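# Close the power enclosure door and lock its latch

## Task

Swing the power enclosure's door closed and rotate its quarter-turn latch as far as it will go. The door and latch must stay that way by themselves, with no help from the robot. The robot must stay upright and level, and must open its grip and back away at the end. Whatever it touched last must not settle by more than about a fingernail's width once released.

## Robot and tools

ROBOT. A Rainbow Robotics RB-Y1. It has a two-wheel drive base with two rear casters, 0.66 m long and 0.58 m wide, with its front edge 0.10 m ahead of the wheel axle. On top sits a folding leg and torso, then a head and two 7-joint arms, each with a parallel gripper. When the leg is bent it can stick out ahead of the base.

FRAMES. The base frame has its origin on the floor between the drive wheels, with x forward, y to the robot's left and z up. The reported chest, left_hand and right_hand poses are in this frame. A hand point lies between the finger pads; the fingers point along that hand's -z and close along its x. Printed hand positions get less accurate the further the arm reaches. base_odometry is measured from the base's start pose and counts wheel turns only, so wheel slip shows up as travel. Its heading is positive to the left, between -3.142 and 3.142.

execute_actions. Arguments: "actions", a list holding one action or none, and "cameras", which names which images come back. Camera names are head_camera, left_wrist_camera, right_wrist_camera or all; [] returns none, and null or omitting it returns all. An empty list only reports state and images. An action may contain:
- "base": one relative command per action. {"translate_m": d} drives d metres straight ahead from where the base is now (negative drives backward, -3 to 3). {"rotate_rad": d} turns in place by d radians (left is positive, -3.2 to 3.2). The base cannot move sideways.
- "joints": a single dictionary covering both arms, torso and head. Each key is a joint name and each value is an absolute target: radians for _rad keys and metres of pad opening for _gripper_m. Ranges: torso_squat_rad 0 to 1.2 (bigger lowers the chest); torso_shift_rad -0.3 to 0.6 (hips forward); torso_pitch_rad -0.2 to 1.4 (forward lean); torso_yaw_rad -1.5 to 1.5 (left positive); shoulder_pitch ±2.356 (negative raises the arm forward); left_shoulder_roll_rad 0 to 3.141 and right_shoulder_roll_rad -3.141 to 0 (each lifts its arm outward); shoulder_yaw ±2.094; elbow -2.617 to 0.01 (negative bends); forearm_roll ±3.141; wrist_pitch -1.57 to 1.919 (negative tips the hand forward); hand_roll ±2.705; gripper 0 to 0.1; head_pan_rad ±0.523; head_tilt_rad -0.35 to 1.57 (positive looks down). On both arms, yaw and roll signs follow the left arm's convention. A joint counts as done within ±0.02 (grippers ±0.004).
- "speeds": caps for this action only, in m/s for translate_m (0.05 to 0.4) and rad/s for rotate_rad (0.1 to 1.509).
- "min_time_s": 0.1 to 8, the shortest duration for each arm and head motion.
All motions start at once. An action lasts at most 15 s, and a base move that would need more than 8.667 s is rejected. Any bad key or out-of-range value rejects the whole call and nothing moves. Joints or base left out of an action may keep pushing toward earlier targets. The torso also has combined limits: squat+shift <= 1.52; squat-shift+pitch <= 1.57; shift+0.5pitch-0.4squat <= 0.7; shift+0.3pitch-0.5squat <= 0.39. A torso command that breaks them stops partway and reads off_target.

wait {"seconds": 0 to 10}: sends nothing new and then reports state and images. zoom_image {"camera", "region": [x0,y0,x1,y1]}: magnifies part of that camera's latest image, in pixels from the top-left corner, at most 504x504. head_camera images are 896x504 and wrist images 644x364. read_manual: returns only the licence texts. finished_scene {"scene": n}: closes the current scene for good and reports whether it succeeded.

RESULTS. joint_positions, chest and hand poses, base_odometry and Motor temperatures (one block per arm, joints in joint_positions order). The "pictures" line gives image order. base_status and joint_status report done, off_target (resting short of target, possibly still pushing), contact_stop (torso or arm met hard resistance), time_out, stopped_with_arm (torso halted because an arm hit something), limit_stop_at_own_body (a guard stopped it before it struck the robot), limit_stop_at_<name>, or not_followed. "joint command not followed", plus a cause line, means a self-collision check blocked that arm's targets; the gripper still moves, and the blocked targets may be retried later. After any stop, the whole group halts and holds there: torso, left arm or right arm. on_its_own lists what the call did not command; "held at" is a joint's held target, not its position. If the base was already stopped, a later call's steps are skipped once one call reports a stop.

RECOVERY. Move a stopped arm or torso off the contact in its own action, arms first, then torso. If both hands hold one item and the torso contact-stops at once with nothing in the way, resend each arm joint at its current reading, then repeat the torso command. Pressing the leg into furniture can push the robot backward without showing in odometry.

AVOID. The base does not stop on contact and can spin its wheels or keep shoving. Never let the arms, grippers or fingers strike or press each other, since a hard press ends the run. A contact torque reaching a joint's limit freezes the robot for 10 s. The limits are 60.9 N m for the shoulders, 31.3 for elbows and 21.7 for forearm, wrist and hand. Motors heat while holding loads; MOTOR HOT appears at 65 °C and an OVER-TEMPERATURE FAULT at 80 °C, after which targets must be resent. Each arm is rated for 3 kg, and weight far ahead of the wheels can tip the robot. To grip something, command an opening at least 0.005 m smaller than it; off_target is then normal. Avoid slamming the door, hard hits and shoves. Release and move away before calling finished_scene. The robot holds its last command while you think.

Each tool is called after "Call:" as a command line: name --argument value for each argument, lists and objects as JSON in quotes; but a table of rows of numbers goes row by row, as --pt "numbers of a row", without its own name.

## Session

Call:
execute_actions --actions '[]'

Scene clock: 0.00 s.
Motor temperatures (°C, as the motors report them): left_arm=[27 31 29 30 32 37 32] | right_arm=[29 28 28 32 29 35 39]
base_odometry: x=+0.000 y=+0.000 heading=+0.000 (m, m, rad; odometry frame)
base_status: not commanded
joint_positions: torso_squat_rad=+0.350 torso_shift_rad=+0.001 torso_pitch_rad=+0.001 torso_yaw_rad=+0.000 left_shoulder_pitch_rad=-0.044 left_shoulder_roll_rad=-0.004 left_shoulder_yaw_rad=+0.030 left_elbow_rad=-0.254 left_forearm_roll_rad=-0.011 left_wrist_pitch_rad=-0.001 left_hand_roll_rad=+0.011 left_gripper_m=+0.100 right_shoulder_pitch_rad=-0.016 right_shoulder_roll_rad=-0.018 right_shoulder_yaw_rad=-0.009 right_elbow_rad=-0.238 right_forearm_roll_rad=+0.051 right_wrist_pitch_rad=+0.027 right_hand_roll_rad=+0.014 right_gripper_m=+0.099 head_pan_rad=+0.000 head_tilt_rad=+0.401
joint_status: not commanded
chest: x=-0.2271 y=+0.0002 z=+1.2475 quat_wxyz=(+1.000, +0.000, +0.000, +0.000) (m; base frame)
left_hand: x=-0.0731 y=+0.2190 z=+0.5786 quat_wxyz=(+0.989, -0.001, -0.147, +0.007) (m; base frame)
right_hand: x=-0.1068 y=-0.2339 z=+0.5718 quat_wxyz=(+0.993, -0.013, -0.112, +0.031) (m; base frame)
pictures: head_camera, left_wrist_camera, right_wrist_camera
Images, in order (width x height): head_camera 896x504, left_wrist_camera 644x364, right_wrist_camera 644x364.

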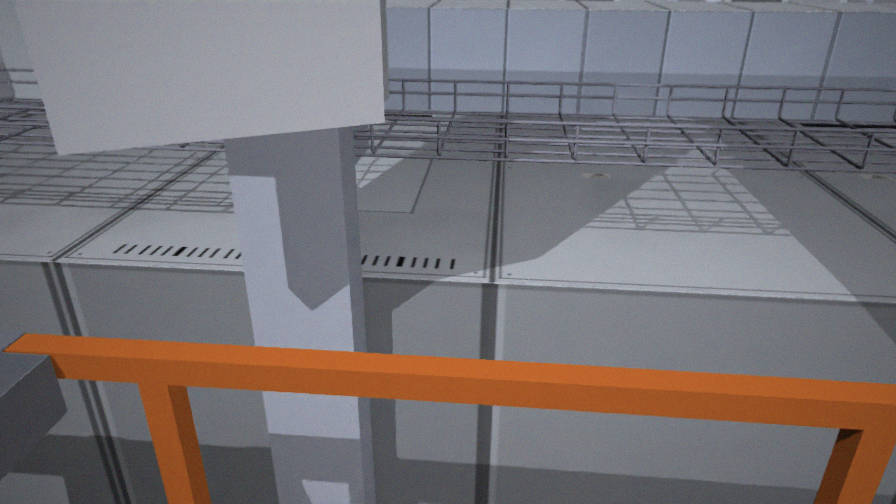

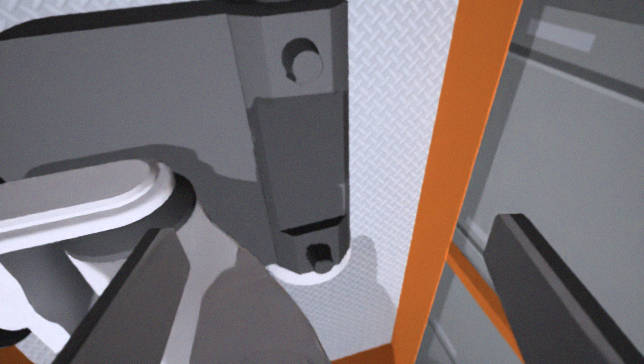

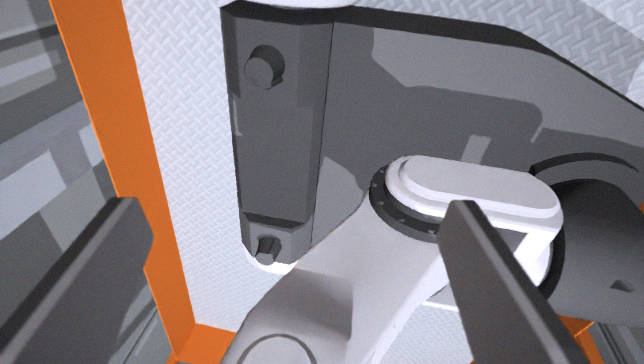

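Call:
execute_actions --actions '[{"joints":{"head_tilt_rad":-0.05,"head_pan_rad":0.3}}]' --cameras '["head_camera"]'

Scene clock: 4.73 s.
Motor temperatures (°C, as the motors report them): left_arm=[27 31 29 30 32 37 32] | right_arm=[29 28 28 32 29 35 39]
base_odometry: x=+0.000 y=+0.000 heading=+0.000 (m, m, rad; odometry frame)
base_status: not commanded
joint_positions: torso_squat_rad=+0.350 torso_shift_rad=+0.001 torso_pitch_rad=+0.001 torso_yaw_rad=+0.000 left_shoulder_pitch_rad=-0.044 left_shoulder_roll_rad=-0.004 left_shoulder_yaw_rad=+0.030 left_elbow_rad=-0.254 left_forearm_roll_rad=-0.011 left_wrist_pitch_rad=-0.001 left_hand_roll_rad=+0.011 left_gripper_m=+0.100 right_shoulder_pitch_rad=-0.016 right_shoulder_roll_rad=-0.018 right_shoulder_yaw_rad=-0.009 right_elbow_rad=-0.238 right_forearm_roll_rad=+0.051 right_wrist_pitch_rad=+0.027 right_hand_roll_rad=+0.014 right_gripper_m=+0.099 head_pan_rad=+0.300 head_tilt_rad=-0.050
joint_status: all done
chest: x=-0.2271 y=+0.0002 z=+1.2475 quat_wxyz=(+1.000, +0.000, +0.000, +0.000) (m; base frame)
left_hand: x=-0.0731 y=+0.2190 z=+0.5786 quat_wxyz=(+0.989, -0.001, -0.147, +0.007) (m; base frame)
right_hand: x=-0.1068 y=-0.2339 z=+0.5718 quat_wxyz=(+0.993, -0.013, -0.112, +0.031) (m; base frame)
pictures: head_camera
camera_calibration (this result's frames):
head_camera: T_world_to_cam=[[0.333246, -0.942592, 0.0216266, 0.036392], [0.0288429, -0.0127351, -0.999503, 1.51623], [0.942399, 0.333704, 0.0229432, 0.113444], [0, 0, 0, 1]] pos_world=[-0.16277, 0.0157553, 1.51208]
Images, in order (width x height): head_camera 896x504.

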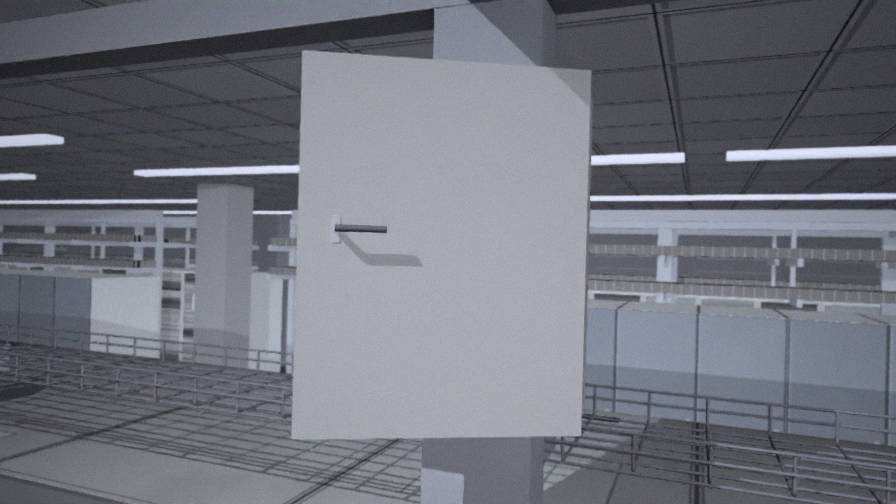

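Call:
execute_actions --actions '[{"joints":{"torso_squat_rad":0.75}}]' --cameras '["head_camera"]'

Call:
execute_actions --actions '[{"joints":{"torso_squat_rad":0.1,"head_tilt_rad":0.8,"head_pan_rad":0.3}}]' --cameras '["head_camera"]'

Scene clock: 11.43 s.
Motor temperatures (°C, as the motors report them): left_arm=[27 31 29 30 32 37 32] | right_arm=[29 28 28 32 29 35 39]
base_odometry: x=+0.000 y=+0.000 heading=+0.000 (m, m, rad; odometry frame)
base_status: not commanded
joint_positions: torso_squat_rad=+0.750 torso_shift_rad=+0.001 torso_pitch_rad=+0.000 torso_yaw_rad=+0.000 left_shoulder_pitch_rad=-0.044 left_shoulder_roll_rad=-0.004 left_shoulder_yaw_rad=+0.030 left_elbow_rad=-0.254 left_forearm_roll_rad=-0.011 left_wrist_pitch_rad=-0.001 left_hand_roll_rad=+0.011 left_gripper_m=+0.100 right_shoulder_pitch_rad=-0.016 right_shoulder_roll_rad=-0.018 right_shoulder_yaw_rad=-0.009 right_elbow_rad=-0.238 right_forearm_roll_rad=+0.051 right_wrist_pitch_rad=+0.027 right_hand_roll_rad=+0.014 right_gripper_m=+0.099 head_pan_rad=+0.300 head_tilt_rad=-0.050
joint_status: all done
chest: x=-0.2274 y=+0.0001 z=+1.1021 quat_wxyz=(+1.000, +0.000, +0.000, +0.000) (m; base frame)
left_hand: x=-0.0732 y=+0.2189 z=+0.4332 quat_wxyz=(+0.989, -0.001, -0.147, +0.007) (m; base frame)
right_hand: x=-0.1069 y=-0.2340 z=+0.4264 quat_wxyz=(+0.993, -0.013, -0.112, +0.031) (m; base frame)
pictures: head_camera
camera_calibration (this result's frames):
head_camera: T_world_to_cam=[[0.33324, -0.942592, 0.021718, 0.039479], [0.0291356, -0.0127287, -0.999494, 1.37093], [0.942392, 0.333704, 0.0232212, 0.116755], [0, 0, 0, 1]] pos_world=[-0.163128, 0.0157011, 1.36667]
Images, in order (width x height): head_camera 896x504.

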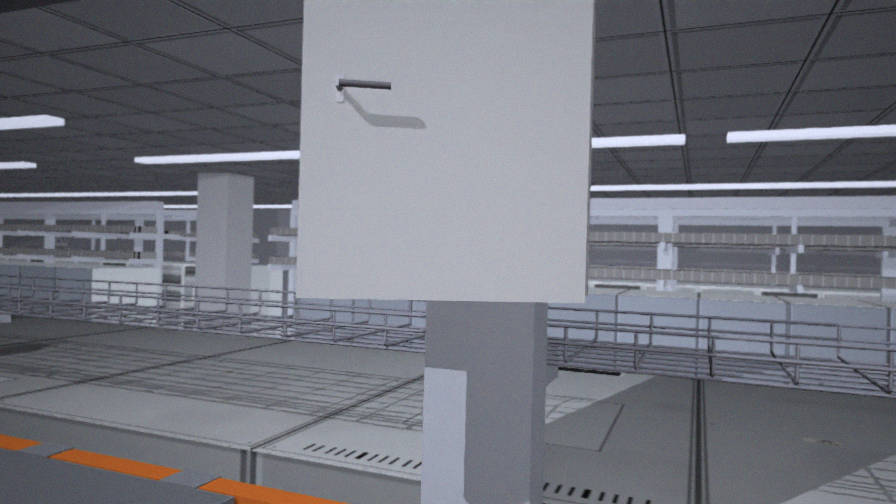

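Scene clock: 14.37 s.
Motor temperatures (°C, as the motors report them): left_arm=[27 31 29 30 32 37 32] | right_arm=[29 28 28 32 29 35 39]
base_odometry: x=+0.000 y=+0.000 heading=+0.000 (m, m, rad; odometry frame)
base_status: not commanded
joint_positions: torso_squat_rad=+0.100 torso_shift_rad=+0.001 torso_pitch_rad=+0.001 torso_yaw_rad=+0.000 left_shoulder_pitch_rad=-0.044 left_shoulder_roll_rad=-0.004 left_shoulder_yaw_rad=+0.030 left_elbow_rad=-0.254 left_forearm_roll_rad=-0.011 left_wrist_pitch_rad=-0.001 left_hand_roll_rad=+0.011 left_gripper_m=+0.100 right_shoulder_pitch_rad=-0.016 right_shoulder_roll_rad=-0.018 right_shoulder_yaw_rad=-0.009 right_elbow_rad=-0.238 right_forearm_roll_rad=+0.051 right_wrist_pitch_rad=+0.027 right_hand_roll_rad=+0.014 right_gripper_m=+0.099 head_pan_rad=+0.300 head_tilt_rad=+0.800
joint_status: all done
chest: x=-0.2270 y=+0.0002 z=+1.2864 quat_wxyz=(+1.000, +0.000, +0.000, +0.000) (m; base frame)
left_hand: x=-0.0731 y=+0.2190 z=+0.6174 quat_wxyz=(+0.989, -0.001, -0.147, +0.007) (m; base frame)
right_hand: x=-0.1068 y=-0.2339 z=+0.6106 quat_wxyz=(+0.993, -0.013, -0.112, +0.031) (m; base frame)
pictures: head_camera
camera_calibration (this result's frames):
head_camera: T_world_to_cam=[[0.335939, -0.941745, -0.0161498, 0.0922023], [-0.696449, -0.23682, -0.677403, 0.927775], [0.634117, 0.238814, -0.735434, 1.17654], [0, 0, 0, 1]] pos_world=[-0.130893, 0.0255721, 1.49524]
Images, in order (width x height): head_camera 896x504.

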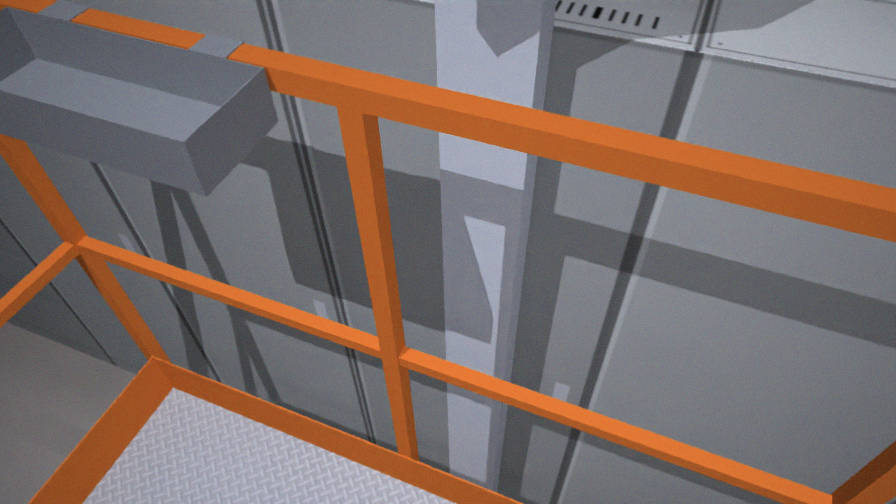

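Call:
execute_actions --actions '[{"joints":{"left_elbow_rad":-2.3,"left_wrist_pitch_rad":1.575,"left_shoulder_roll_rad":0.129,"left_hand_roll_rad":-0.35,"left_gripper_m":0.055,"torso_yaw_rad":0.11,"head_tilt_rad":0.15,"head_pan_rad":0.3}}]' --cameras '[]'

Call:
execute_actions --actions '[{"joints":{"left_elbow_rad":-2.05,"left_shoulder_pitch_rad":-1.25,"left_shoulder_yaw_rad":0.669,"left_wrist_pitch_rad":1.65}}]'

Scene clock: 43.20 s.
Motor temperatures (°C, as the motors report them): left_arm=[27 31 29 30 32 37 32] | right_arm=[29 28 28 32 29 35 39]
base_odometry: x=+0.000 y=+0.000 heading=+0.000 (m, m, rad; odometry frame)
base_status: not commanded
joint_positions: torso_squat_rad=+0.100 torso_shift_rad=+0.001 torso_pitch_rad=+0.001 torso_yaw_rad=+0.110 left_shoulder_pitch_rad=-0.044 left_shoulder_roll_rad=+0.129 left_shoulder_yaw_rad=+0.030 left_elbow_rad=-2.300 left_forearm_roll_rad=-0.011 left_wrist_pitch_rad=+1.575 left_hand_roll_rad=-0.350 left_gripper_m=+0.055 right_shoulder_pitch_rad=-0.016 right_shoulder_roll_rad=-0.018 right_shoulder_yaw_rad=-0.009 right_elbow_rad=-0.238 right_forearm_roll_rad=+0.051 right_wrist_pitch_rad=+0.027 right_hand_roll_rad=+0.014 right_gripper_m=+0.099 head_pan_rad=+0.300 head_tilt_rad=+0.150
joint_status: all done
chest: x=-0.2270 y=+0.0002 z=+1.2864 quat_wxyz=(+0.998, +0.000, +0.000, +0.055) (m; base frame)
left_hand: x=+0.1489 y=+0.3102 z=+1.0858 quat_wxyz=(+0.917, +0.151, -0.349, -0.123) (m; base frame)
right_hand: x=-0.0817 y=-0.2192 z=+0.6106 quat_wxyz=(+0.990, -0.007, -0.113, +0.085) (m; base frame)
pictures: none
No camera images: the call's "cameras" was empty. Leave "cameras" out to get every camera's image.

Scene clock: 45.03 s.
Motor temperatures (°C, as the motors report them): left_arm=[27 31 29 30 32 37 32] | right_arm=[29 28 28 32 29 35 39]
base_odometry: x=+0.000 y=+0.000 heading=+0.000 (m, m, rad; odometry frame)
base_status: not commanded
joint_positions: torso_squat_rad=+0.100 torso_shift_rad=+0.001 torso_pitch_rad=+0.001 torso_yaw_rad=+0.110 left_shoulder_pitch_rad=-1.250 left_shoulder_roll_rad=+0.129 left_shoulder_yaw_rad=+0.669 left_elbow_rad=-2.050 left_forearm_roll_rad=-0.011 left_wrist_pitch_rad=+1.650 left_hand_roll_rad=-0.350 left_gripper_m=+0.055 right_shoulder_pitch_rad=-0.016 right_shoulder_roll_rad=-0.018 right_shoulder_yaw_rad=-0.009 right_elbow_rad=-0.238 right_forearm_roll_rad=+0.051 right_wrist_pitch_rad=+0.027 right_hand_roll_rad=+0.014 right_gripper_m=+0.099 head_pan_rad=+0.300 head_tilt_rad=+0.150
joint_status: all done
chest: x=-0.2270 y=+0.0002 z=+1.2864 quat_wxyz=(+0.998, +0.000, +0.000, +0.055) (m; base frame)
left_hand: x=+0.2415 y=+0.3554 z=+1.5344 quat_wxyz=(+0.706, +0.055, -0.704, +0.055) (m; base frame)
right_hand: x=-0.0817 y=-0.2192 z=+0.6106 quat_wxyz=(+0.990, -0.007, -0.113, +0.085) (m; base frame)
pictures: head_camera, left_wrist_camera, right_wrist_camera
camera_calibration (this result's frames):
head_camera: T_world_to_cam=[[0.438311, -0.898728, 0.0130935, 0.0719626], [-0.152619, -0.0887727, -0.98429, 1.49551], [0.885771, 0.429427, -0.176073, 0.395709], [0, 0, 0, 1]] pos_world=[-0.153806, 0.0275074, 1.54075]
left_wrist_camera: T_world_to_cam=[[0.00616219, -0.068567, 0.997627, -1.50581], [-0.476898, -0.877087, -0.0573365, 0.553556], [0.878937, -0.475413, -0.0381043, 0.0995873], [0, 0, 0, 1]] pos_world=[0.185738, 0.429613, 1.53777]
right_wrist_camera: T_world_to_cam=[[-0.957946, -0.215224, -0.189784, -0.0193052], [-0.286492, 0.754631, 0.590301, -0.186644], [0.0161695, 0.619848, -0.784555, 0.700025], [0, 0, 0, 1]] pos_world=[-0.0832845, -0.297216, 0.655721]
Images, in order (width x height): head_camera 896x504, left_wrist_camera 644x364, right_wrist_camera 644x364.

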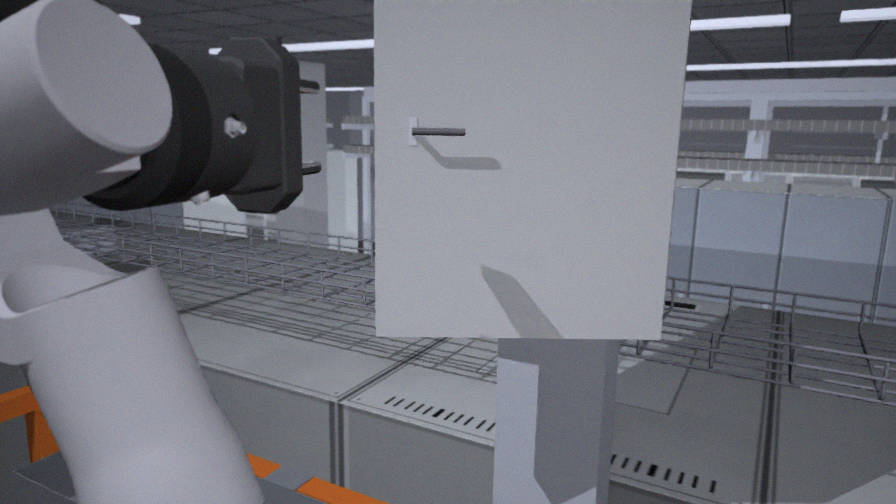

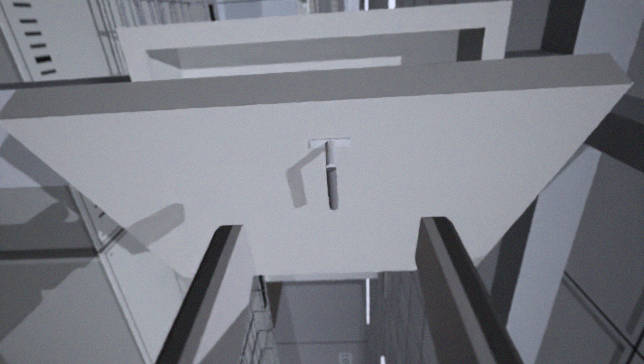

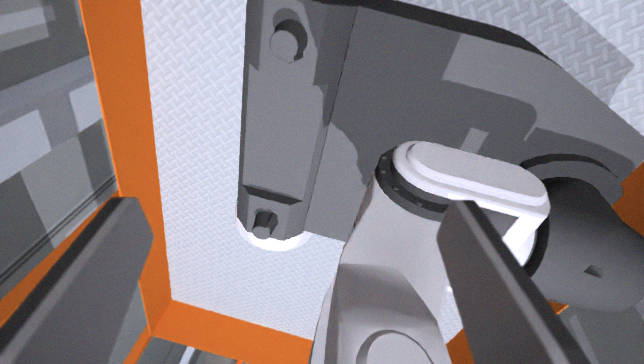

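Call:
execute_actions --actions '[{"base":{"translate_m":0.11},"joints":{"torso_yaw_rad":0.03}}]'

Scene clock: 49.47 s.
Motor temperatures (°C, as the motors report them): left_arm=[27 31 29 30 32 37 32] | right_arm=[29 28 28 32 29 35 39]
base_odometry: x=+0.110 y=+0.000 heading=+0.000 (m, m, rad; odometry frame)
base_status: done
joint_positions: torso_squat_rad=+0.100 torso_shift_rad=+0.001 torso_pitch_rad=+0.001 torso_yaw_rad=+0.030 left_shoulder_pitch_rad=-1.250 left_shoulder_roll_rad=+0.129 left_shoulder_yaw_rad=+0.669 left_elbow_rad=-2.050 left_forearm_roll_rad=-0.011 left_wrist_pitch_rad=+1.650 left_hand_roll_rad=-0.350 left_gripper_m=+0.055 right_shoulder_pitch_rad=-0.016 right_shoulder_roll_rad=-0.018 right_shoulder_yaw_rad=-0.009 right_elbow_rad=-0.238 right_forearm_roll_rad=+0.051 right_wrist_pitch_rad=+0.027 right_hand_roll_rad=+0.014 right_gripper_m=+0.099 head_pan_rad=+0.300 head_tilt_rad=+0.150
joint_status: all done
chest: x=-0.2270 y=+0.0002 z=+1.2864 quat_wxyz=(+1.000, +0.000, +0.000, +0.015) (m; base frame)
left_hand: x=+0.2685 y=+0.3168 z=+1.5343 quat_wxyz=(+0.707, +0.027, -0.706, +0.027) (m; base frame)
right_hand: x=-0.0997 y=-0.2302 z=+0.6106 quat_wxyz=(+0.993, -0.012, -0.112, +0.046) (m; base frame)
pictures: head_camera, left_wrist_camera, right_wrist_camera
camera_calibration (this result's frames):
head_camera: T_world_to_cam=[[0.36511, -0.930872, 0.0131153, 0.0553065], [-0.159298, -0.0763483, -0.984274, 1.49398], [0.917234, 0.357279, -0.176162, 0.402939], [0, 0, 0, 1]] pos_world=[-0.151794, 0.0215845, 1.54074]
left_wrist_camera: T_world_to_cam=[[0.000886344, -0.0685766, 0.997645, -1.50714], [-0.545614, -0.836097, -0.0569872, 0.53751], [0.838036, -0.544279, -0.0381574, 0.0903931], [0, 0, 0, 1]] pos_world=[0.218856, 0.395255, 1.53767]
right_wrist_camera: T_world_to_cam=[[-0.972084, -0.138029, -0.18974, -0.0225423], [-0.225277, 0.775139, 0.590262, -0.172693], [0.0656016, 0.616529, -0.784595, 0.711296], [0, 0, 0, 1]] pos_world=[-0.107479, -0.307785, 0.655736]
Images, in order (width x height): head_camera 896x504, left_wrist_camera 644x364, right_wrist_camera 644x364.

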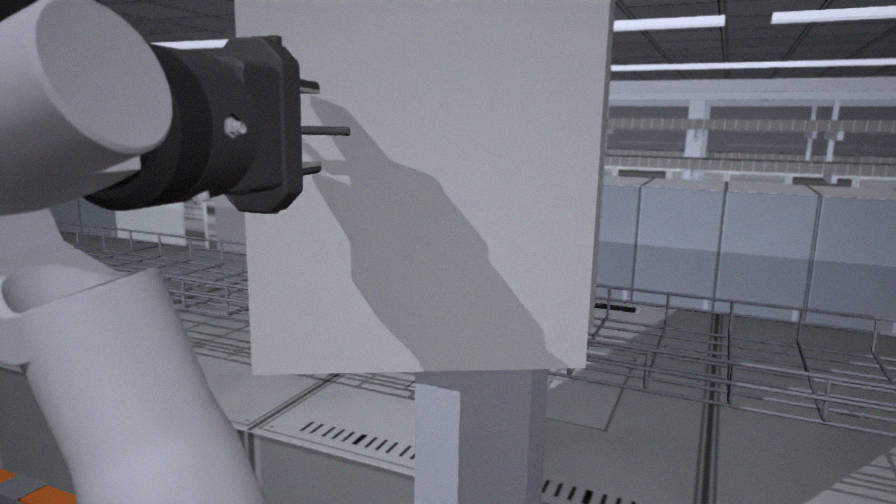

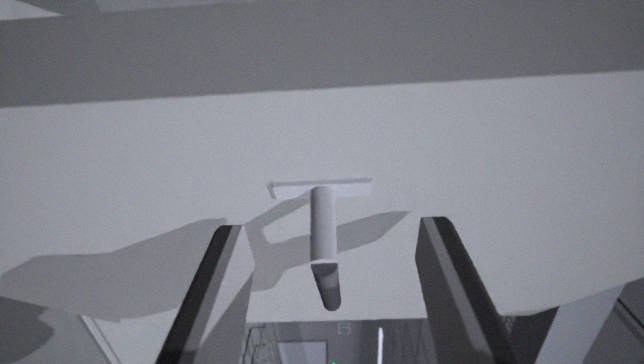

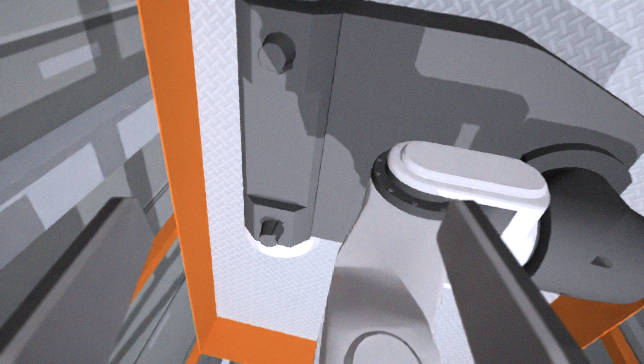

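Call:
execute_actions --actions '[{"joints":{"torso_shift_rad":0.2,"torso_squat_rad":0.0,"torso_yaw_rad":0.07}}]'

Scene clock: 55.30 s.
Motor temperatures (°C, as the motors report them): left_arm=[27 31 29 30 32 37 32] | right_arm=[29 28 28 32 29 35 39]
base_odometry: x=+0.110 y=+0.000 heading=+0.000 (m, m, rad; odometry frame)
base_status: not commanded
joint_positions: torso_squat_rad=+0.000 torso_shift_rad=+0.200 torso_pitch_rad=+0.001 torso_yaw_rad=+0.070 left_shoulder_pitch_rad=-1.250 left_shoulder_roll_rad=+0.129 left_shoulder_yaw_rad=+0.669 left_elbow_rad=-2.050 left_forearm_roll_rad=-0.011 left_wrist_pitch_rad=+1.650 left_hand_roll_rad=-0.350 left_gripper_m=+0.055 right_shoulder_pitch_rad=-0.016 right_shoulder_roll_rad=-0.018 right_shoulder_yaw_rad=-0.009 right_elbow_rad=-0.238 right_forearm_roll_rad=+0.051 right_wrist_pitch_rad=+0.027 right_hand_roll_rad=+0.014 right_gripper_m=+0.099 head_pan_rad=+0.300 head_tilt_rad=+0.150
joint_status: all done
chest: x=-0.0887 y=+0.0002 z=+1.2760 quat_wxyz=(+0.999, +0.000, +0.000, +0.035) (m; base frame)
left_hand: x=+0.3937 y=+0.3363 z=+1.5239 quat_wxyz=(+0.707, +0.041, -0.705, +0.041) (m; base frame)
right_hand: x=+0.0477 y=-0.2249 z=+0.6002 quat_wxyz=(+0.991, -0.009, -0.112, +0.066) (m; base frame)
pictures: head_camera, left_wrist_camera, right_wrist_camera
camera_calibration (this result's frames):
head_camera: T_world_to_cam=[[0.401948, -0.915569, 0.0130868, 0.00825361], [-0.15613, -0.0826121, -0.984276, 1.506], [0.902254, 0.393584, -0.176153, 0.272917], [0, 0, 0, 1]] pos_world=[-0.0144265, 0.0245547, 1.53029]
left_wrist_camera: T_world_to_cam=[[0.00355877, -0.0685239, 0.997643, -1.49657], [-0.511814, -0.8572, -0.0570517, 0.615439], [0.859089, -0.510404, -0.038122, -0.0240827], [0, 0, 0, 1]] pos_world=[0.341005, 0.412712, 1.52724]
right_wrist_camera: T_world_to_cam=[[-0.965806, -0.176685, -0.18974, 0.110455], [-0.25601, 0.76552, 0.590286, -0.138119], [0.0409547, 0.618678, -0.784577, 0.691812], [0, 0, 0, 1]] pos_world=[0.0429854, -0.30276, 0.645267]
Images, in order (width x height): head_camera 896x504, left_wrist_camera 644x364, right_wrist_camera 644x364.

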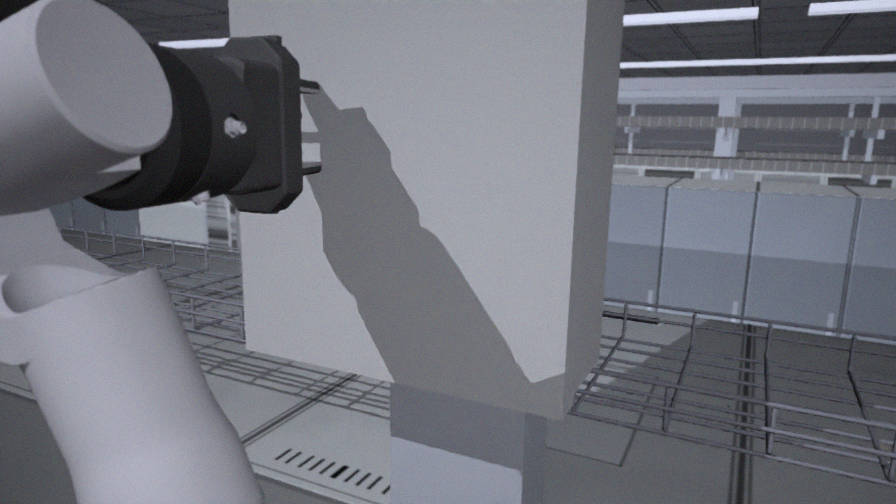

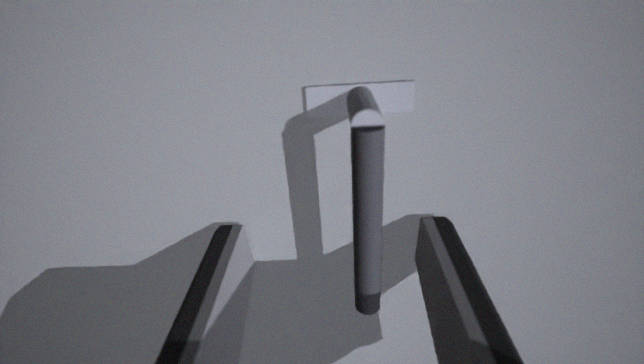

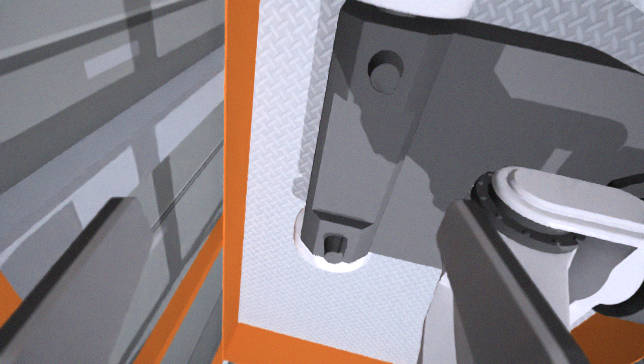

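Call:
execute_actions --actions '[{"joints":{"torso_yaw_rad":0.15,"left_elbow_rad":-1.922,"left_shoulder_pitch_rad":-1.301,"left_wrist_pitch_rad":1.575,"left_gripper_m":0.045},"min_time_s":1.2}]'

Scene clock: 61.73 s.
Motor temperatures (°C, as the motors report them): left_arm=[27 31 29 30 32 37 32] | right_arm=[29 28 28 32 29 35 39]
base_odometry: x=+0.110 y=+0.000 heading=+0.000 (m, m, rad; odometry frame)
base_status: not commanded
joint_positions: torso_squat_rad=+0.000 torso_shift_rad=+0.200 torso_pitch_rad=+0.001 torso_yaw_rad=+0.150 left_shoulder_pitch_rad=-1.301 left_shoulder_roll_rad=+0.129 left_shoulder_yaw_rad=+0.669 left_elbow_rad=-1.922 left_forearm_roll_rad=-0.011 left_wrist_pitch_rad=+1.575 left_hand_roll_rad=-0.350 left_gripper_m=+0.045 right_shoulder_pitch_rad=-0.016 right_shoulder_roll_rad=-0.018 right_shoulder_yaw_rad=-0.009 right_elbow_rad=-0.238 right_forearm_roll_rad=+0.051 right_wrist_pitch_rad=+0.027 right_hand_roll_rad=+0.014 right_gripper_m=+0.099 head_pan_rad=+0.300 head_tilt_rad=+0.150
joint_status: all done
chest: x=-0.0887 y=+0.0002 z=+1.2760 quat_wxyz=(+0.997, +0.000, +0.000, +0.075) (m; base frame)
left_hand: x=+0.3930 y=+0.3645 z=+1.5347 quat_wxyz=(+0.706, +0.057, -0.703, +0.057) (m; base frame)
right_hand: x=+0.0653 y=-0.2132 z=+0.6002 quat_wxyz=(+0.988, -0.005, -0.113, +0.105) (m; base frame)
pictures: head_camera, left_wrist_camera, right_wrist_camera
camera_calibration (this result's frames):
head_camera: T_world_to_cam=[[0.473917, -0.880473, 0.0130561, 0.0146754], [-0.148975, -0.0947819, -0.984288, 1.50665], [0.867876, 0.464526, -0.176087, 0.269778], [0, 0, 0, 1]] pos_world=[-0.0166348, 0.0304058, 1.53029]
left_wrist_camera: T_world_to_cam=[[0.00863132, -0.0679068, 0.997654, -1.50768], [-0.473112, -0.879236, -0.0557534, 0.630614], [0.88096, -0.471521, -0.0397165, -0.0289674], [0, 0, 0, 1]] pos_world=[0.336884, 0.438418, 1.53815]
right_wrist_camera: T_world_to_cam=[[-0.948563, -0.253384, -0.189801, 0.112068], [-0.31647, 0.742546, 0.590315, -0.143518], [-0.00864035, 0.620018, -0.78454, 0.687365], [0, 0, 0, 1]] pos_world=[0.0668229, -0.291213, 0.645257]
Images, in order (width x height): head_camera 896x504, left_wrist_camera 644x364, right_wrist_camera 644x364.

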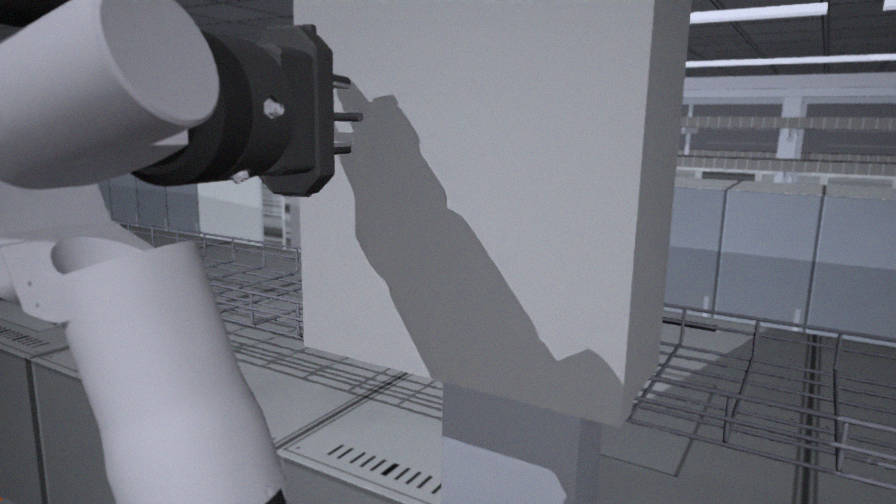

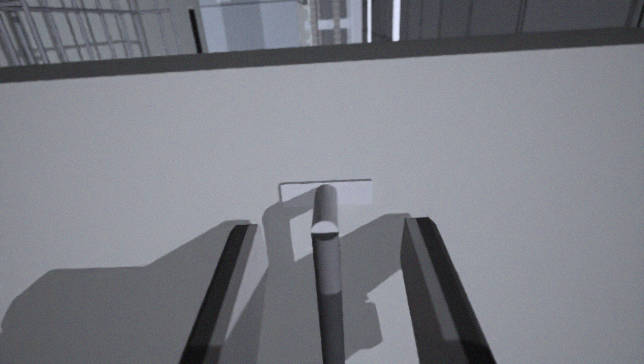

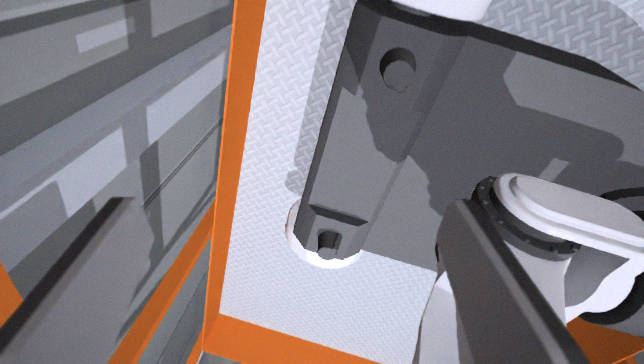

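Call:
execute_actions --actions '[{"base":{"translate_m":0.03},"speeds":{"translate_m":0.05}}]'

Scene clock: 75.60 s.
Motor temperatures (°C, as the motors report them): left_arm=[27 31 29 33 33 40 32] | right_arm=[29 28 28 32 29 35 39]
TORQUE FAULT: left_elbow_rad reached its load limit. The robot stopped for 10 seconds, dropped its targets and accepts commands again. The stop added 9.5 s to the call and to motion_time.
base_odometry: x=+0.139 y=+0.000 heading=+0.001 (m, m, rad; odometry frame)
base_status: done
joint_positions: torso_squat_rad=+0.001 torso_shift_rad=+0.197 torso_pitch_rad=-0.006 torso_yaw_rad=+0.151 left_shoulder_pitch_rad=-1.304 left_shoulder_roll_rad=+0.133 left_shoulder_yaw_rad=+0.670 left_elbow_rad=-1.937 left_forearm_roll_rad=-0.012 left_wrist_pitch_rad=+1.580 left_hand_roll_rad=-0.350 left_gripper_m=+0.046 right_shoulder_pitch_rad=-0.016 right_shoulder_roll_rad=-0.018 right_shoulder_yaw_rad=-0.009 right_elbow_rad=-0.238 right_forearm_roll_rad=+0.051 right_wrist_pitch_rad=+0.027 right_hand_roll_rad=+0.014 right_gripper_m=+0.099 head_pan_rad=+0.300 head_tilt_rad=+0.150
joint_status: not commanded
chest: x=-0.0928 y=-0.0002 z=+1.2764 quat_wxyz=(+0.997, +0.000, -0.003, +0.076) (m; base frame)
left_hand: x=+0.3816 y=+0.3665 z=+1.5432 quat_wxyz=(+0.699, +0.060, -0.710, +0.059) (m; base frame)
right_hand: x=+0.0657 y=-0.2130 z=+0.6015 quat_wxyz=(+0.988, -0.005, -0.116, +0.106) (m; base frame)
pictures: head_camera, left_wrist_camera, right_wrist_camera
camera_calibration (this result's frames):
head_camera: T_world_to_cam=[[0.474892, -0.879906, 0.01559, 0.0131382], [-0.142643, -0.094442, -0.985258, 1.50825], [0.868407, 0.465668, -0.170362, 0.266364], [0, 0, 0, 1]] pos_world=[-0.0224108, 0.0299653, 1.53119]
left_wrist_camera: T_world_to_cam=[[-0.0103126, -0.0706607, 0.997447, -1.50733], [-0.464287, -0.883119, -0.0673618, 0.64346], [0.885625, -0.463797, -0.0236996, -0.0469647], [0, 0, 0, 1]] pos_world=[0.324799, 0.439961, 1.54572]
right_wrist_camera: T_world_to_cam=[[-0.947014, -0.254437, -0.196025, 0.116203], [-0.321162, 0.741822, 0.588689, -0.143157], [-0.00436814, 0.620453, -0.784232, 0.68792], [0, 0, 0, 1]] pos_world=[0.0670742, -0.291058, 0.646542]
Images, in order (width x height): head_camera 896x504, left_wrist_camera 644x364, right_wrist_camera 644x364.

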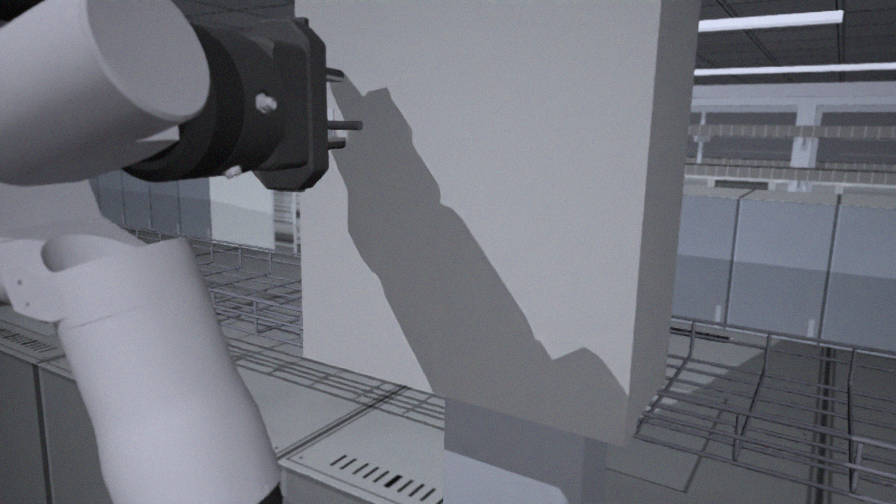

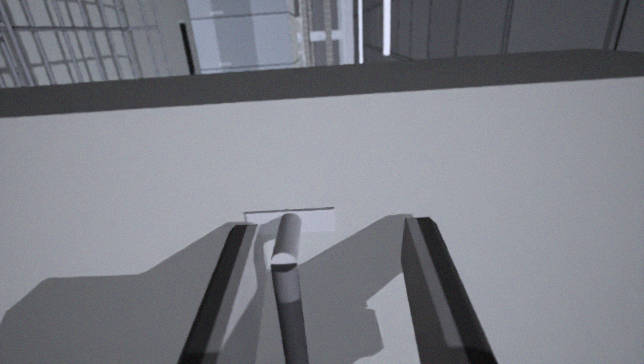

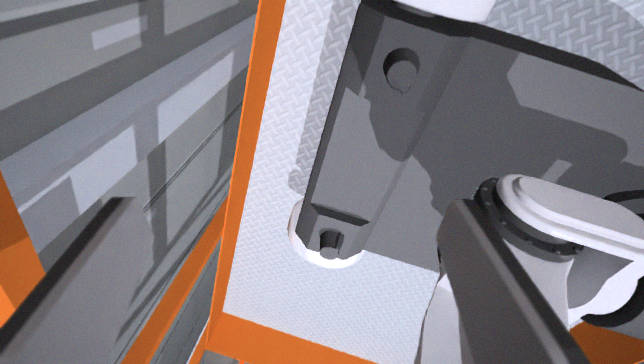

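Call:
execute_actions --actions '[{"base":{"translate_m":-0.019},"joints":{"left_elbow_rad":-1.922,"left_shoulder_pitch_rad":-1.301,"left_wrist_pitch_rad":1.575,"left_shoulder_roll_rad":0.129,"torso_pitch_rad":0,"torso_shift_rad":0.2,"left_gripper_m":0.016}}]' --cameras '["left_wrist_camera"]'

Call:
execute_actions --actions '[{"joints":{"left_hand_roll_rad":-1.2},"min_time_s":1.5}]' --cameras '["left_wrist_camera","head_camera"]'

Scene clock: 81.00 s.
Motor temperatures (°C, as the motors report them): left_arm=[27 31 29 34 33 41 32] | right_arm=[29 28 28 32 29 35 39]
base_odometry: x=+0.120 y=+0.000 heading=+0.000 (m, m, rad; odometry frame)
base_status: done
joint_positions: torso_squat_rad=+0.000 torso_shift_rad=+0.200 torso_pitch_rad=+0.000 torso_yaw_rad=+0.150 left_shoulder_pitch_rad=-1.302 left_shoulder_roll_rad=+0.133 left_shoulder_yaw_rad=+0.671 left_elbow_rad=-1.934 left_forearm_roll_rad=-0.012 left_wrist_pitch_rad=+1.579 left_hand_roll_rad=-0.350 left_gripper_m=+0.017 right_shoulder_pitch_rad=-0.016 right_shoulder_roll_rad=-0.018 right_shoulder_yaw_rad=-0.009 right_elbow_rad=-0.238 right_forearm_roll_rad=+0.051 right_wrist_pitch_rad=+0.027 right_hand_roll_rad=+0.014 right_gripper_m=+0.099 head_pan_rad=+0.300 head_tilt_rad=+0.150
joint_status: left_elbow_rad contact_stop (moved +0.003 of +0.015); the others done
chest: x=-0.0890 y=+0.0002 z=+1.2760 quat_wxyz=(+0.997, +0.000, +0.000, +0.075) (m; base frame)
left_hand: x=+0.3882 y=+0.3669 z=+1.5387 quat_wxyz=(+0.702, +0.060, -0.707, +0.060) (m; base frame)
right_hand: x=+0.0656 y=-0.2132 z=+0.6003 quat_wxyz=(+0.988, -0.005, -0.113, +0.105) (m; base frame)
pictures: left_wrist_camera
camera_calibration (this result's frames):
left_wrist_camera: T_world_to_cam=[[-0.00203678, -0.0689231, 0.99762, -1.50685], [-0.465513, -0.88287, -0.0619457, 0.638575], [0.885039, -0.464531, -0.0302864, -0.0420885], [0, 0, 0, 1]] pos_world=[0.331446, 0.440371, 1.54155]
Images, in order (width x height): left_wrist_camera 644x364.

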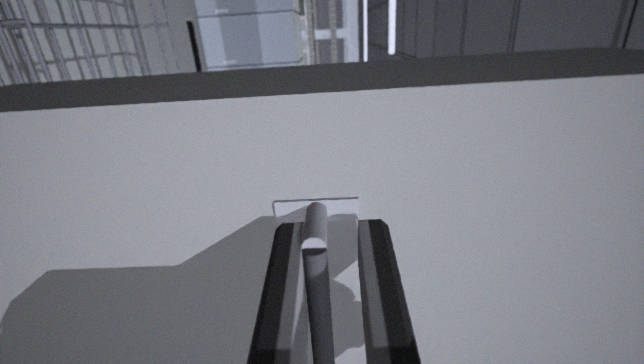

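not run: a stop came earlier in this reply.

Call:
execute_actions --actions '[{"joints":{"left_hand_roll_rad":-1.2},"min_time_s":1.5}]' --cameras '["left_wrist_camera","head_camera"]'

Scene clock: 84.87 s.
Motor temperatures (°C, as the motors report them): left_arm=[28 31 29 33 33 42 32] | right_arm=[29 28 28 32 29 35 39]
base_odometry: x=+0.120 y=+0.000 heading=+0.000 (m, m, rad; odometry frame)
base_status: not commanded
joint_positions: torso_squat_rad=+0.000 torso_shift_rad=+0.200 torso_pitch_rad=+0.000 torso_yaw_rad=+0.150 left_shoulder_pitch_rad=-1.299 left_shoulder_roll_rad=+0.130 left_shoulder_yaw_rad=+0.671 left_elbow_rad=-1.933 left_forearm_roll_rad=-0.013 left_wrist_pitch_rad=+1.581 left_hand_roll_rad=-1.199 left_gripper_m=+0.020 right_shoulder_pitch_rad=-0.016 right_shoulder_roll_rad=-0.018 right_shoulder_yaw_rad=-0.009 right_elbow_rad=-0.238 right_forearm_roll_rad=+0.051 right_wrist_pitch_rad=+0.027 right_hand_roll_rad=+0.014 right_gripper_m=+0.099 head_pan_rad=+0.300 head_tilt_rad=+0.150
joint_status: all done
chest: x=-0.0889 y=+0.0002 z=+1.2760 quat_wxyz=(+0.997, +0.000, +0.000, +0.075) (m; base frame)
left_hand: x=+0.3896 y=+0.3664 z=+1.5351 quat_wxyz=(+0.667, +0.343, -0.618, -0.237) (m; base frame)
right_hand: x=+0.0655 y=-0.2133 z=+0.6003 quat_wxyz=(+0.988, -0.005, -0.113, +0.105) (m; base frame)
pictures: head_camera, left_wrist_camera
camera_calibration (this result's frames):
head_camera: T_world_to_cam=[[0.474007, -0.880417, 0.0135538, 0.0141814], [-0.148315, -0.0950053, -0.984366, 1.50678], [0.86794, 0.464586, -0.175612, 0.269378], [0, 0, 0, 1]] pos_world=[-0.0170472, 0.0304888, 1.53034]
left_wrist_camera: T_world_to_cam=[[0.125429, -0.783033, 0.609202, -0.695116], [-0.520879, -0.574587, -0.631296, 1.42125], [0.844365, -0.238138, -0.479935, 0.579453], [0, 0, 0, 1]] pos_world=[0.338215, 0.410321, 1.59879]
Images, in order (width x height): head_camera 896x504, left_wrist_camera 644x364.

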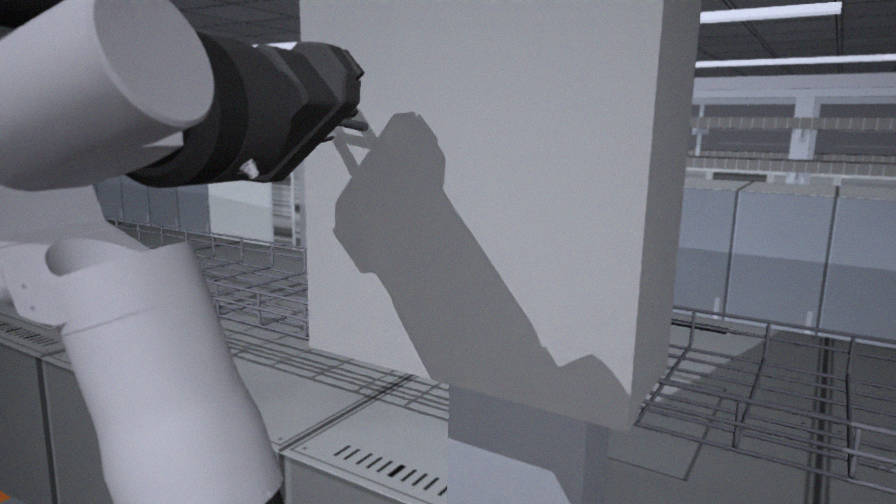

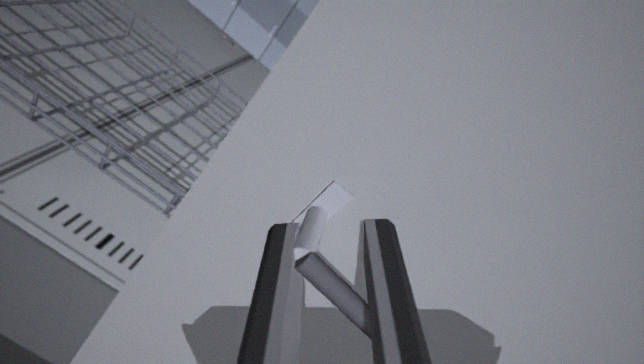

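Call:
execute_actions --actions '[{"joints":{"left_gripper_m":0.004}}]' --cameras '["left_wrist_camera","head_camera"]'

Scene clock: 90.13 s.
Motor temperatures (°C, as the motors report them): left_arm=[29 31 29 33 33 46 32] | right_arm=[29 28 28 32 29 35 39]
base_odometry: x=+0.120 y=+0.000 heading=+0.000 (m, m, rad; odometry frame)
base_status: not commanded
joint_positions: torso_squat_rad=+0.000 torso_shift_rad=+0.200 torso_pitch_rad=+0.000 torso_yaw_rad=+0.150 left_shoulder_pitch_rad=-1.299 left_shoulder_roll_rad=+0.130 left_shoulder_yaw_rad=+0.671 left_elbow_rad=-1.933 left_forearm_roll_rad=-0.013 left_wrist_pitch_rad=+1.581 left_hand_roll_rad=-1.199 left_gripper_m=+0.020 right_shoulder_pitch_rad=-0.016 right_shoulder_roll_rad=-0.018 right_shoulder_yaw_rad=-0.009 right_elbow_rad=-0.238 right_forearm_roll_rad=+0.051 right_wrist_pitch_rad=+0.027 right_hand_roll_rad=+0.014 right_gripper_m=+0.099 head_pan_rad=+0.300 head_tilt_rad=+0.150
joint_status: left_gripper_m off_target (ended at +0.020, target +0.004)
chest: x=-0.0889 y=+0.0002 z=+1.2760 quat_wxyz=(+0.997, +0.000, +0.000, +0.075) (m; base frame)
left_hand: x=+0.3896 y=+0.3664 z=+1.5351 quat_wxyz=(+0.667, +0.343, -0.618, -0.237) (m; base frame)
right_hand: x=+0.0655 y=-0.2133 z=+0.6003 quat_wxyz=(+0.988, -0.005, -0.113, +0.105) (m; base frame)
pictures: head_camera, left_wrist_camera
camera_calibration (this result's frames):
head_camera: T_world_to_cam=[[0.474007, -0.880417, 0.0135541, 0.0141813], [-0.148315, -0.0950055, -0.984366, 1.50678], [0.86794, 0.464586, -0.175612, 0.269378], [0, 0, 0, 1]] pos_world=[-0.0170473, 0.030489, 1.53034]
left_wrist_camera: T_world_to_cam=[[0.125429, -0.783033, 0.609202, -0.695116], [-0.520879, -0.574587, -0.631296, 1.42125], [0.844365, -0.238138, -0.479935, 0.579453], [0, 0, 0, 1]] pos_world=[0.338215, 0.410321, 1.59879]
Images, in order (width x height): head_camera 896x504, left_wrist_camera 644x364.

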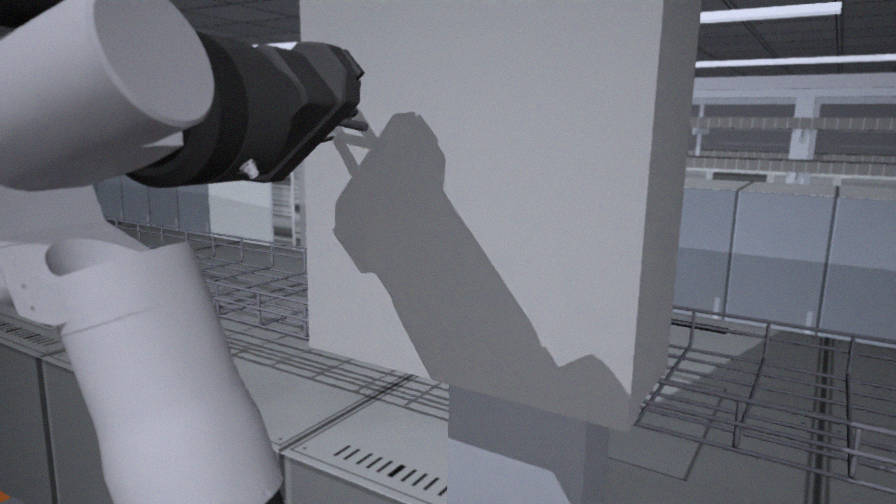

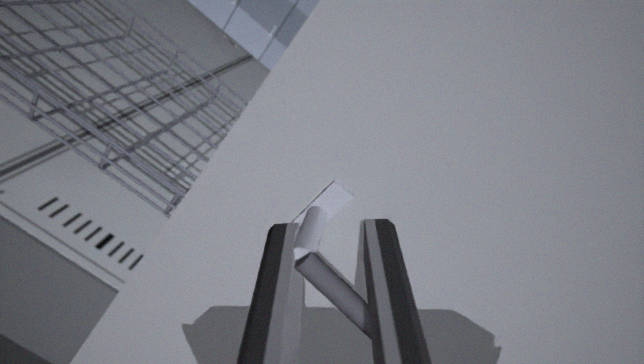

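Call:
zoom_image --camera "head_camera" --region '[300,70,420,170]'

Call:
execute_actions --actions '[{"joints":{"left_hand_roll_rad":-1.7},"min_time_s":1.5}]' --cameras '["left_wrist_camera","head_camera"]'

Region (300, 70, 420, 170) of head_camera's 896x504 image, scaled by 4.200, with more detail than that image has.

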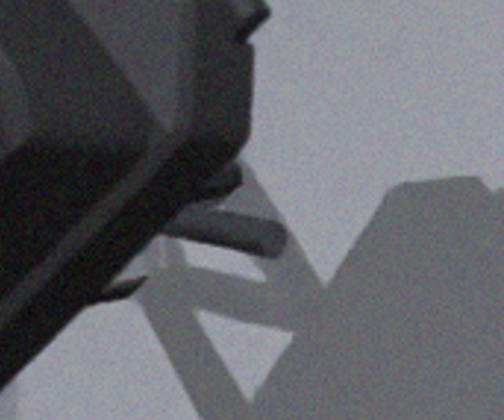

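Scene clock: 97.23 s.
Motor temperatures (°C, as the motors report them): left_arm=[30 31 29 33 33 51 32] | right_arm=[29 28 28 32 29 35 39]
base_odometry: x=+0.120 y=+0.000 heading=+0.000 (m, m, rad; odometry frame)
base_status: not commanded
joint_positions: torso_squat_rad=+0.000 torso_shift_rad=+0.200 torso_pitch_rad=+0.000 torso_yaw_rad=+0.150 left_shoulder_pitch_rad=-1.299 left_shoulder_roll_rad=+0.131 left_shoulder_yaw_rad=+0.672 left_elbow_rad=-1.933 left_forearm_roll_rad=-0.013 left_wrist_pitch_rad=+1.580 left_hand_roll_rad=-1.699 left_gripper_m=+0.024 right_shoulder_pitch_rad=-0.016 right_shoulder_roll_rad=-0.018 right_shoulder_yaw_rad=-0.009 right_elbow_rad=-0.238 right_forearm_roll_rad=+0.051 right_wrist_pitch_rad=+0.027 right_hand_roll_rad=+0.014 right_gripper_m=+0.099 head_pan_rad=+0.300 head_tilt_rad=+0.150
joint_status: all done
chest: x=-0.0888 y=+0.0003 z=+1.2760 quat_wxyz=(+0.997, +0.000, +0.000, +0.075) (m; base frame)
left_hand: x=+0.3897 y=+0.3671 z=+1.5353 quat_wxyz=(+0.588, +0.486, -0.514, -0.394) (m; base frame)
right_hand: x=+0.0655 y=-0.2133 z=+0.6003 quat_wxyz=(+0.988, -0.005, -0.113, +0.105) (m; base frame)
pictures: head_camera, left_wrist_camera
camera_calibration (this result's frames):
head_camera: T_world_to_cam=[[0.474011, -0.880414, 0.0135676, 0.0141774], [-0.148617, -0.0951833, -0.984303, 1.5067], [0.867886, 0.464554, -0.175963, 0.269594], [0, 0, 0, 1]] pos_world=[-0.0167758, 0.0306537, 1.53029]
left_wrist_camera: T_world_to_cam=[[0.158121, -0.975237, 0.154633, 0.0610977], [-0.57994, -0.21847, -0.784819, 1.54981], [0.799166, 0.034419, -0.600124, 0.681734], [0, 0, 0, 1]] pos_world=[0.344315, 0.374705, 1.61599]
Images, in order (width x height): head_camera 896x504, left_wrist_camera 644x364.

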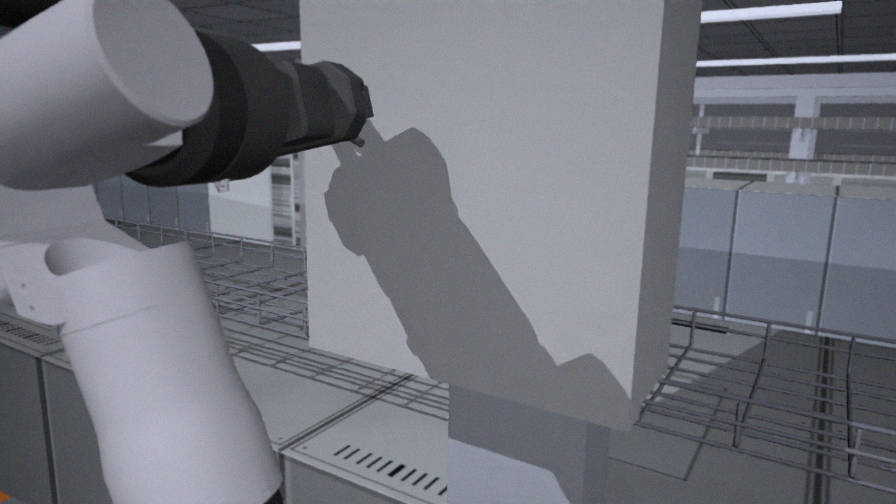

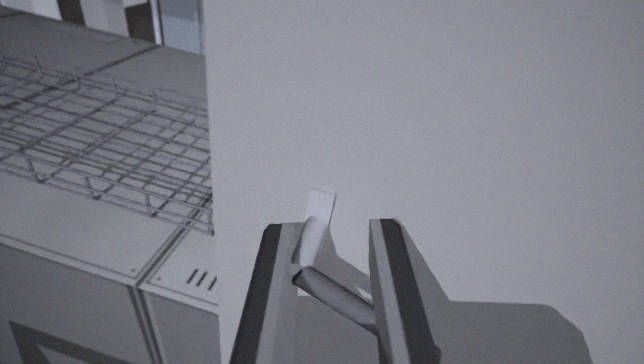

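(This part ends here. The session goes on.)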